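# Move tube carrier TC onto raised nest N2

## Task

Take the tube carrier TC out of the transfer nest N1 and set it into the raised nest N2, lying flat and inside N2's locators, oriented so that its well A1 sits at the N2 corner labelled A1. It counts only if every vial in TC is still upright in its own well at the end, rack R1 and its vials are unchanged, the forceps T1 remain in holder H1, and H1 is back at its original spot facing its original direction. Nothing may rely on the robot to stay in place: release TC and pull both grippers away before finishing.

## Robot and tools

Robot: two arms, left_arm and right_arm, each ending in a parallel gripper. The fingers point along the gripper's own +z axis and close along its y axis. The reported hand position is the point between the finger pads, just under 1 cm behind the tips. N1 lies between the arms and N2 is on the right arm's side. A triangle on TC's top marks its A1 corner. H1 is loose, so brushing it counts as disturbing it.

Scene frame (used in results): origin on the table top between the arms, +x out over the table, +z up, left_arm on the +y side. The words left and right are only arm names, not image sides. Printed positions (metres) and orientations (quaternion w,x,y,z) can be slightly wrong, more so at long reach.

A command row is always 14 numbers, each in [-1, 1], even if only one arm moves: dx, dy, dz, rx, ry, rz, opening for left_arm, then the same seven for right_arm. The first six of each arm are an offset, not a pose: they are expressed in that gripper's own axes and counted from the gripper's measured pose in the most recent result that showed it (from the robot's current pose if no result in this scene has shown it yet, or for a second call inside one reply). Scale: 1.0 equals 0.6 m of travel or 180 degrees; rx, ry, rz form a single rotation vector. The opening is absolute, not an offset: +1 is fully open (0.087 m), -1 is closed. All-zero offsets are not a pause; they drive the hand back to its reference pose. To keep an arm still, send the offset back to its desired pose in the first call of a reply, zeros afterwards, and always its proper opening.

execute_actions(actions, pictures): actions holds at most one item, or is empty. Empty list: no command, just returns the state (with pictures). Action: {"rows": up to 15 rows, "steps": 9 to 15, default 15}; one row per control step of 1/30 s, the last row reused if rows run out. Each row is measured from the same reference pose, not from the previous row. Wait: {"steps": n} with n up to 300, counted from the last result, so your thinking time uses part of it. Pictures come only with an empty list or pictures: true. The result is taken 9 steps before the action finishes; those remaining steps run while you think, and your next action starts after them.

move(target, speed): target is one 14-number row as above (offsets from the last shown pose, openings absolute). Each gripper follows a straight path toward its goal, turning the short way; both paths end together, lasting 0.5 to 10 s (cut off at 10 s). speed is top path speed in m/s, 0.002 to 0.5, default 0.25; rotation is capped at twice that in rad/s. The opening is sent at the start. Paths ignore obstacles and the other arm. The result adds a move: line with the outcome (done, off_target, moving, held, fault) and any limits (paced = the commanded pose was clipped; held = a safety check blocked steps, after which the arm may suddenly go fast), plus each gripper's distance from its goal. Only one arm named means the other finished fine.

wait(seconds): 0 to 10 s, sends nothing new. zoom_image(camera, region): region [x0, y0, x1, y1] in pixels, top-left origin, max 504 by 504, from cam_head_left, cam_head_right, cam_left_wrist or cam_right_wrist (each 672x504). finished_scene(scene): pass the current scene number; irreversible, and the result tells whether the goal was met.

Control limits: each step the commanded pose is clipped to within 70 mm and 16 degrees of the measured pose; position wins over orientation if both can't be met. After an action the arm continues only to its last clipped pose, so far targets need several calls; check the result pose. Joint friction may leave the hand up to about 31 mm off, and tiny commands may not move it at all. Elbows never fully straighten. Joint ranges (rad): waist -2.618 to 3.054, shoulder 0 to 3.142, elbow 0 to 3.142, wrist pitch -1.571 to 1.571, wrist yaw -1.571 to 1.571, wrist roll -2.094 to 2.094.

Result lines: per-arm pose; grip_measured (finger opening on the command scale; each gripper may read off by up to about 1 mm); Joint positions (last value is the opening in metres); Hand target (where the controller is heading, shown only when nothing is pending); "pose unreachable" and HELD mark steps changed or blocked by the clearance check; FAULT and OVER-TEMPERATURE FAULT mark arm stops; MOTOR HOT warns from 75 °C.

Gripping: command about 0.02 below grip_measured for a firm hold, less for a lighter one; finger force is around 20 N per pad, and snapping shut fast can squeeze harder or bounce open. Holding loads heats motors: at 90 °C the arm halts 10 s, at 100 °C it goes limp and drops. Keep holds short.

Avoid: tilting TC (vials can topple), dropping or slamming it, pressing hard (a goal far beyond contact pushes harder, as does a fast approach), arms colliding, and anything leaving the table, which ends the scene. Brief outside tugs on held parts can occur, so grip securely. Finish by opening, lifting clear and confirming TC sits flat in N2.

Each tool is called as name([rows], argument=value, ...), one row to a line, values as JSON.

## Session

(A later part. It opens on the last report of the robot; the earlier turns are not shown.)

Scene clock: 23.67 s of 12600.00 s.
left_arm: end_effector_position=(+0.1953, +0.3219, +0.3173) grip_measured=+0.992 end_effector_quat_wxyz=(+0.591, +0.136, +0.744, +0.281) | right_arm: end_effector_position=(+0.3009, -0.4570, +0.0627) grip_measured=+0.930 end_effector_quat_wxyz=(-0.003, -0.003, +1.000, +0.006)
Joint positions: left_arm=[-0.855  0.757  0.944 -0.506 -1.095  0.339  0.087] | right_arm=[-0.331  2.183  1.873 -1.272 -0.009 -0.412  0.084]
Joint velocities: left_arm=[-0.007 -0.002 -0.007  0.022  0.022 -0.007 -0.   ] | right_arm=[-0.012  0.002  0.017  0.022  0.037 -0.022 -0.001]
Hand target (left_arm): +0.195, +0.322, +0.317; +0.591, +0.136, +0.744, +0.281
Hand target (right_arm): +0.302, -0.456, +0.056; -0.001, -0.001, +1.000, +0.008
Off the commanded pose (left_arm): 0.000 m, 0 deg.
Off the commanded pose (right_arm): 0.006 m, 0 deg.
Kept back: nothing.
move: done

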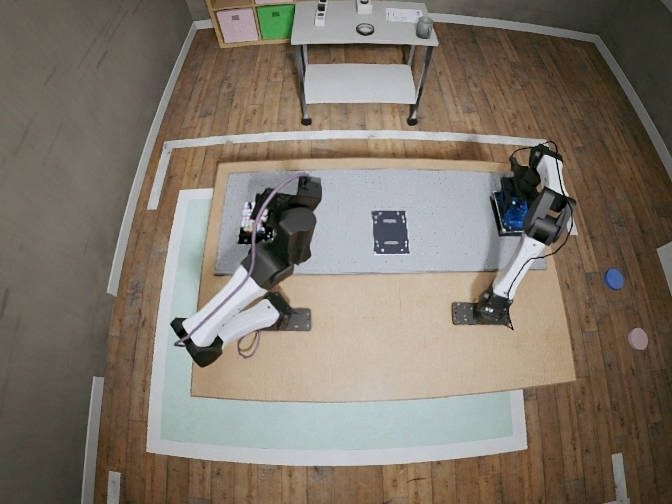

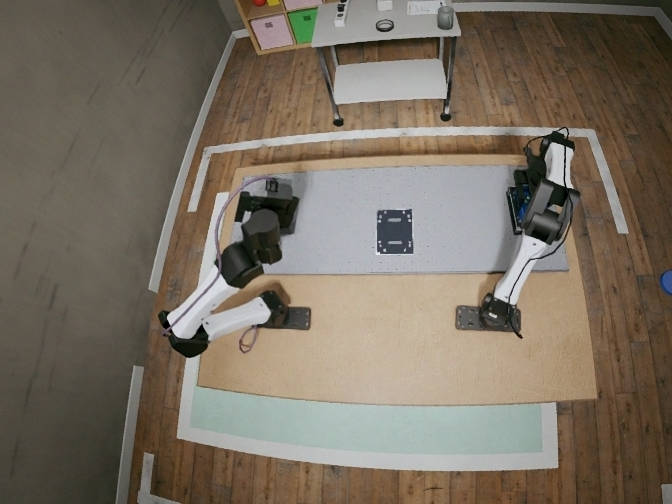

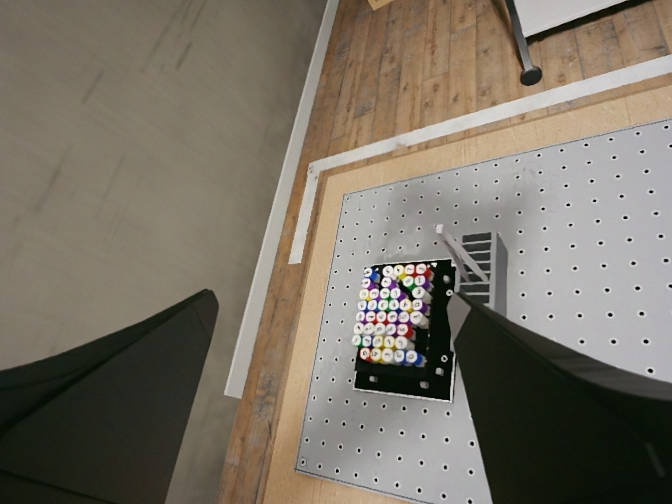

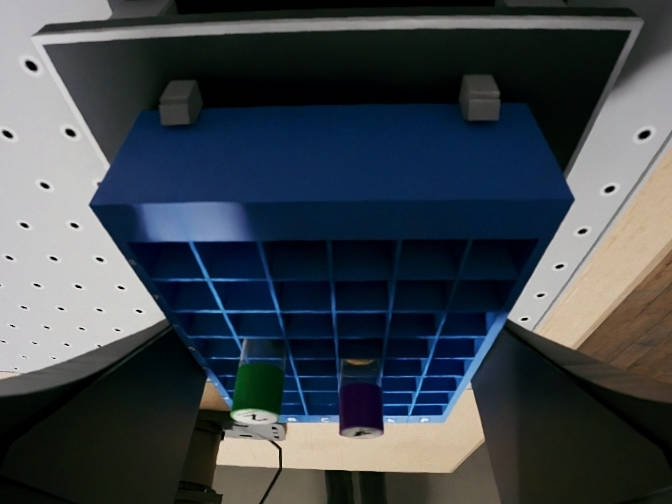

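Matches the seated view.

move(target=[0,0,0,0,0,0,1,0,0,0,0,0,0,1])

move(target=[0,0,0,0,0,0,1,0,0,-0.12,0,0,0,1], speed=0.06)

move(target=[0,0,0,0,0,0,1,0.15,0.3,-0.03,0,0,0,1])

zoom_image(camera="cam_head_right", region=[490, 170, 570, 250])

Scene clock: 24.77 s of 12600.00 s.
left_arm: end_effector_position=(+0.1954, +0.3219, +0.3175) grip_measured=+0.992 end_effector_quat_wxyz=(+0.591, +0.136, +0.744, +0.281) | right_arm: end_effector_position=(+0.3009, -0.4570, +0.0627) grip_measured=+0.982 end_effector_quat_wxyz=(-0.003, -0.003, +1.000, +0.006)
Joint positions: left_arm=[-0.855  0.757  0.944 -0.505 -1.095  0.339  0.087] | right_arm=[-0.331  2.183  1.873 -1.272 -0.009 -0.412  0.087]
Joint velocities: left_arm=[ 0.007  0.012 -0.007  0.081  0.022  0.051 -0.002] | right_arm=[ 0.002 -0.002  0.012 -0.095 -0.022 -0.095 -0.   ]
Hand target (left_arm): +0.195, +0.322, +0.317; +0.591, +0.136, +0.744, +0.281
Hand target (right_arm): +0.301, -0.457, +0.063; -0.003, -0.003, +1.000, +0.006
Off the commanded pose (left_arm): 0.000 m, 0 deg.
Off the commanded pose (right_arm): 0.000 m, 0 deg.
Kept back: nothing.
move: done

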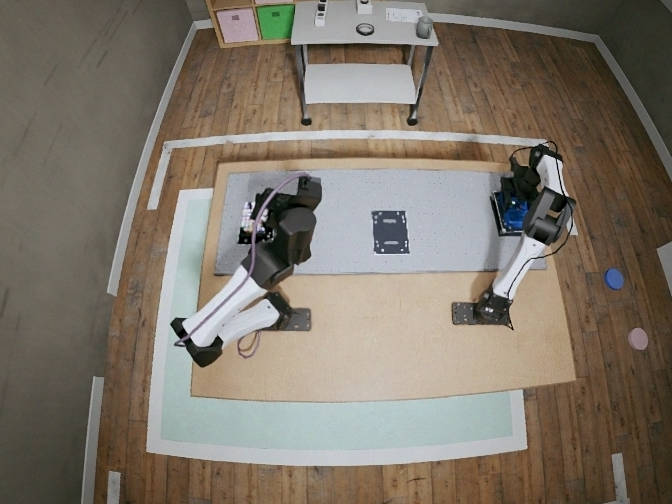

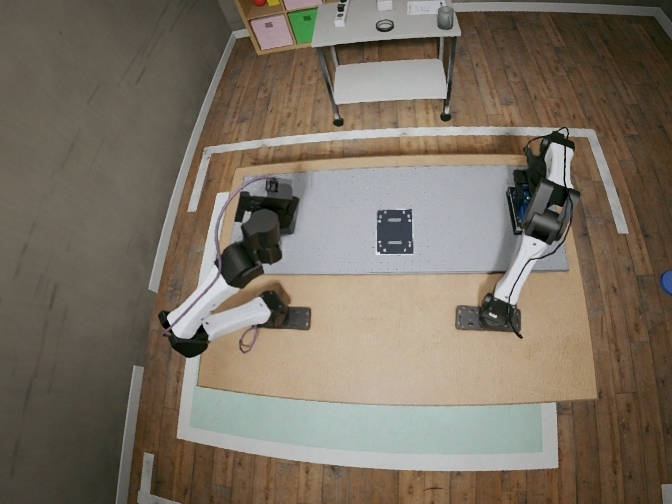

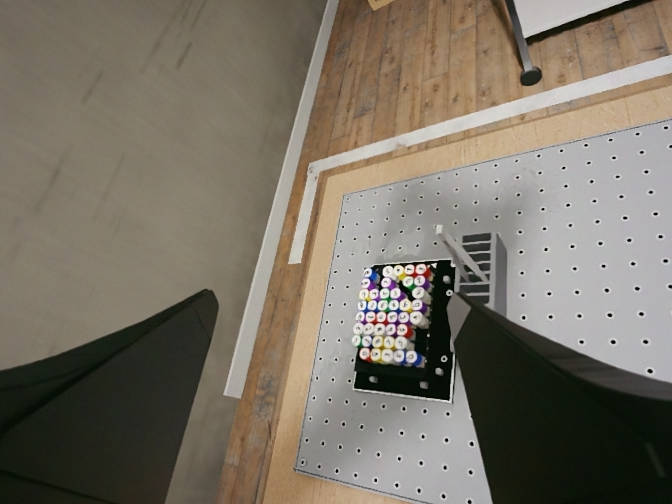

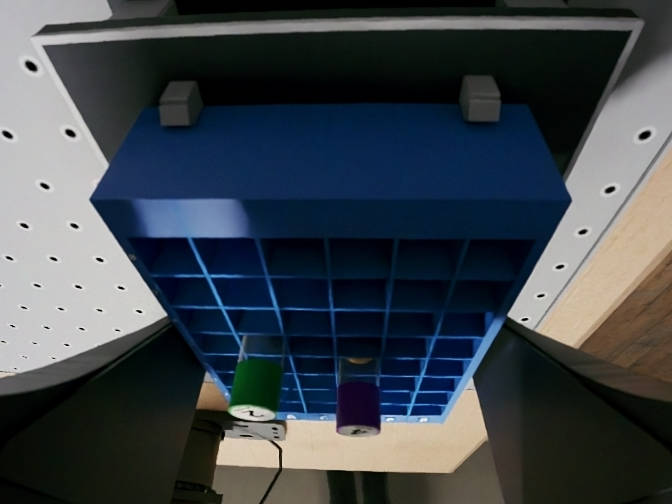

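Scene clock: 26.37 s of 12600.00 s.
left_arm: end_effector_position=(+0.1954, +0.3218, +0.3176) grip_measured=+0.992 end_effector_quat_wxyz=(+0.592, +0.135, +0.744, +0.280) | right_arm: end_effector_position=(+0.3023, -0.4577, +0.1363) grip_measured=+0.982 end_effector_quat_wxyz=(+0.011, -0.003, +1.000, +0.000)
Joint positions: left_arm=[-0.855  0.757  0.944 -0.503 -1.095  0.339  0.087] | right_arm=[-0.331  2.183  2.172 -1.54  -0.009 -0.412  0.087]
Joint velocities: left_arm=[-0.017 -0.007 -0.007  0.051  0.007 -0.007  0.001] | right_arm=[-0.007 -0.002 -0.002 -0.022 -0.051 -0.022 -0.001]
Hand target (left_arm): +0.195, +0.322, +0.317; +0.591, +0.136, +0.744, +0.281
Hand target (right_arm): +0.302, -0.459, +0.135; +0.004, -0.003, +1.000, +0.003
Off the commanded pose (left_arm): 0.000 m, 0 deg.
Off the commanded pose (right_arm): 0.002 m, 2 deg.
joint sent to its limit (right arm) — the command would take joint 4 (wrist pitch) past its lower limit, so that joint was sent only as far as its limit.
Kept back: nothing.
move: done

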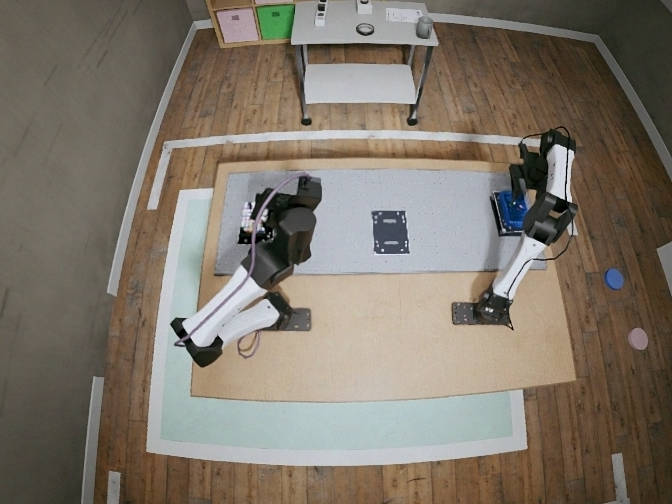

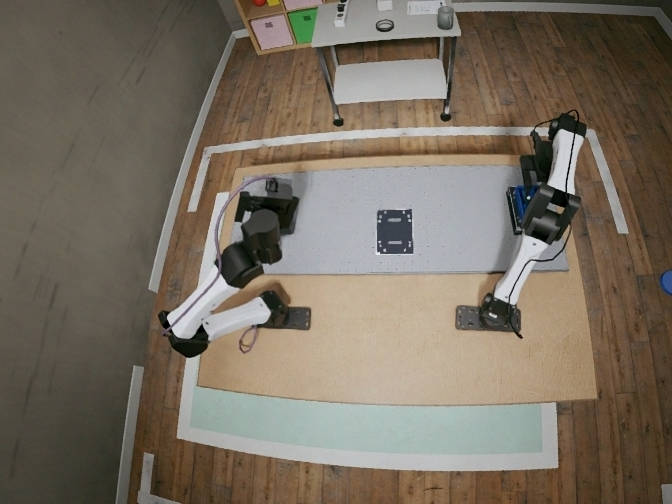

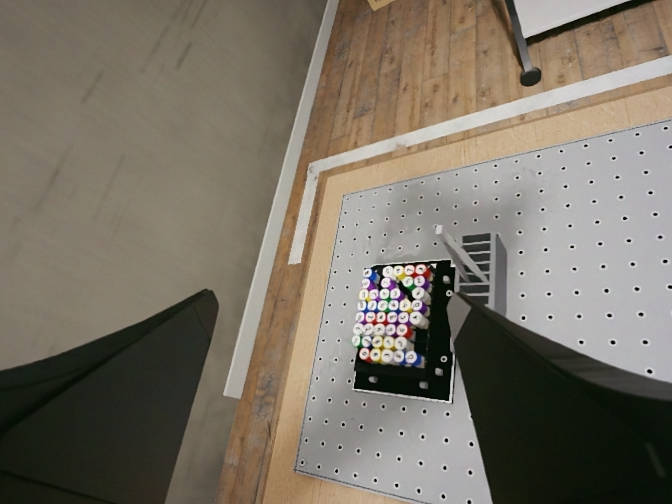

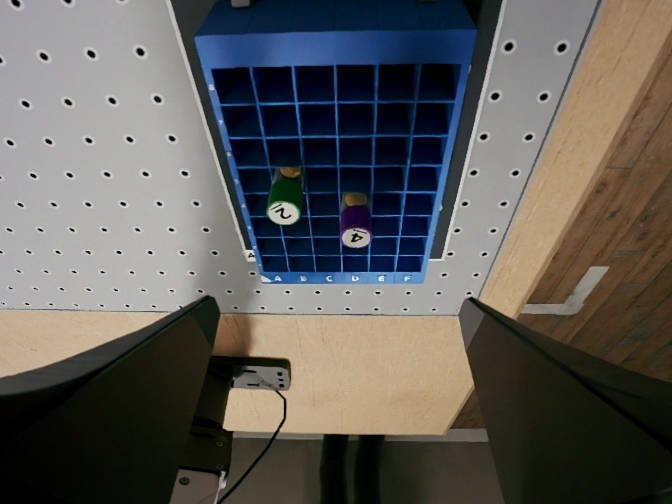

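Scene clock: 27.83 s of 12600.00 s.
left_arm: end_effector_position=(+0.1955, +0.3217, +0.3177) grip_measured=+0.992 end_effector_quat_wxyz=(+0.592, +0.135, +0.744, +0.280) | right_arm: end_effector_position=(+0.2139, -0.2767, +0.1538) grip_measured=+0.982 end_effector_quat_wxyz=(+0.004, -0.006, +1.000, +0.005)
Joint positions: left_arm=[-0.855  0.757  0.944 -0.503 -1.095  0.339  0.087] | right_arm=[ 0.123  1.676  1.546 -1.432 -0.009  0.036  0.087]
Joint velocities: left_arm=[ 0.007 -0.007  0.012  0.037 -0.007 -0.007 -0.001] | right_arm=[ 0.012  0.007  0.007  0.037  0.037 -0.007 -0.   ]
Hand target (left_arm): +0.195, +0.322, +0.318; +0.591, +0.135, +0.744, +0.280
Hand target (right_arm): +0.212, -0.277, +0.154; +0.012, -0.003, +1.000, +0.002
Off the commanded pose (left_arm): 0.000 m, 0 deg.
Off the commanded pose (right_arm): 0.004 m, 1 deg.
Kept back: nothing.
move: done

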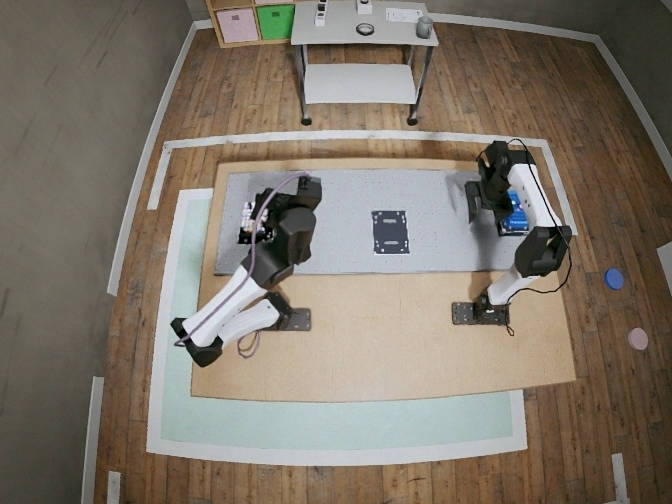

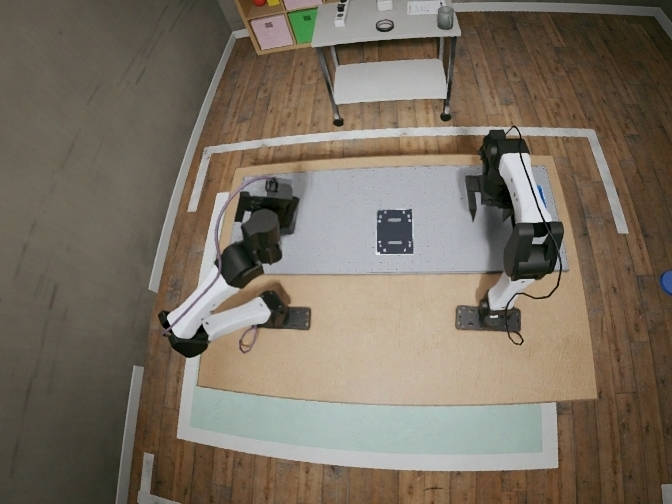

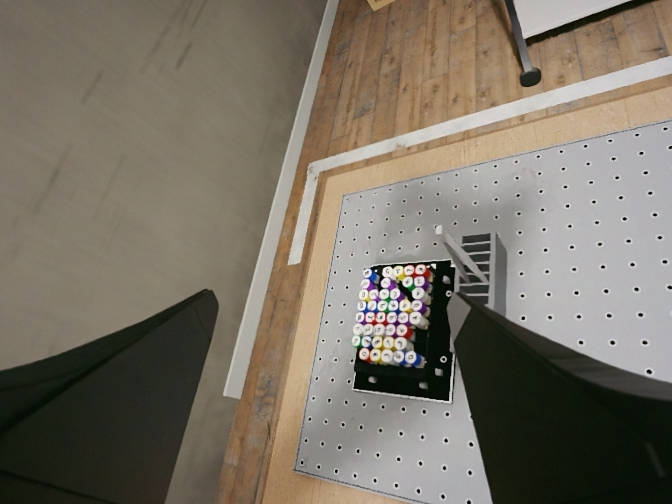

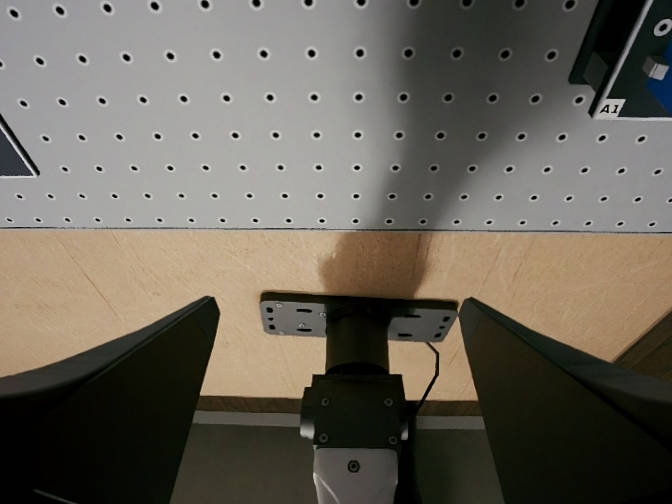

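Region (490, 170, 570, 250) of cam_head_right's 672x504 image, scaled by 6.300, with more detail than that image has.

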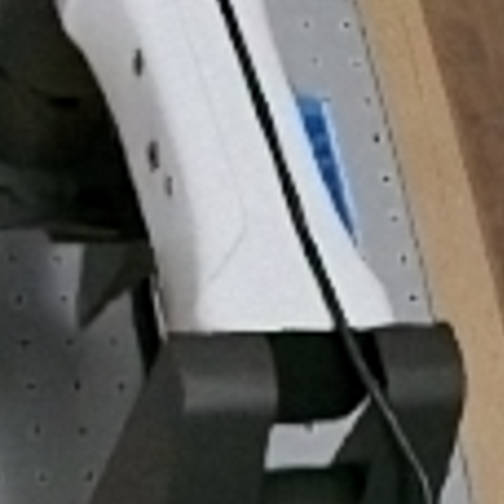

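finished_scene(scene=1)

The scene is finished: the task was done.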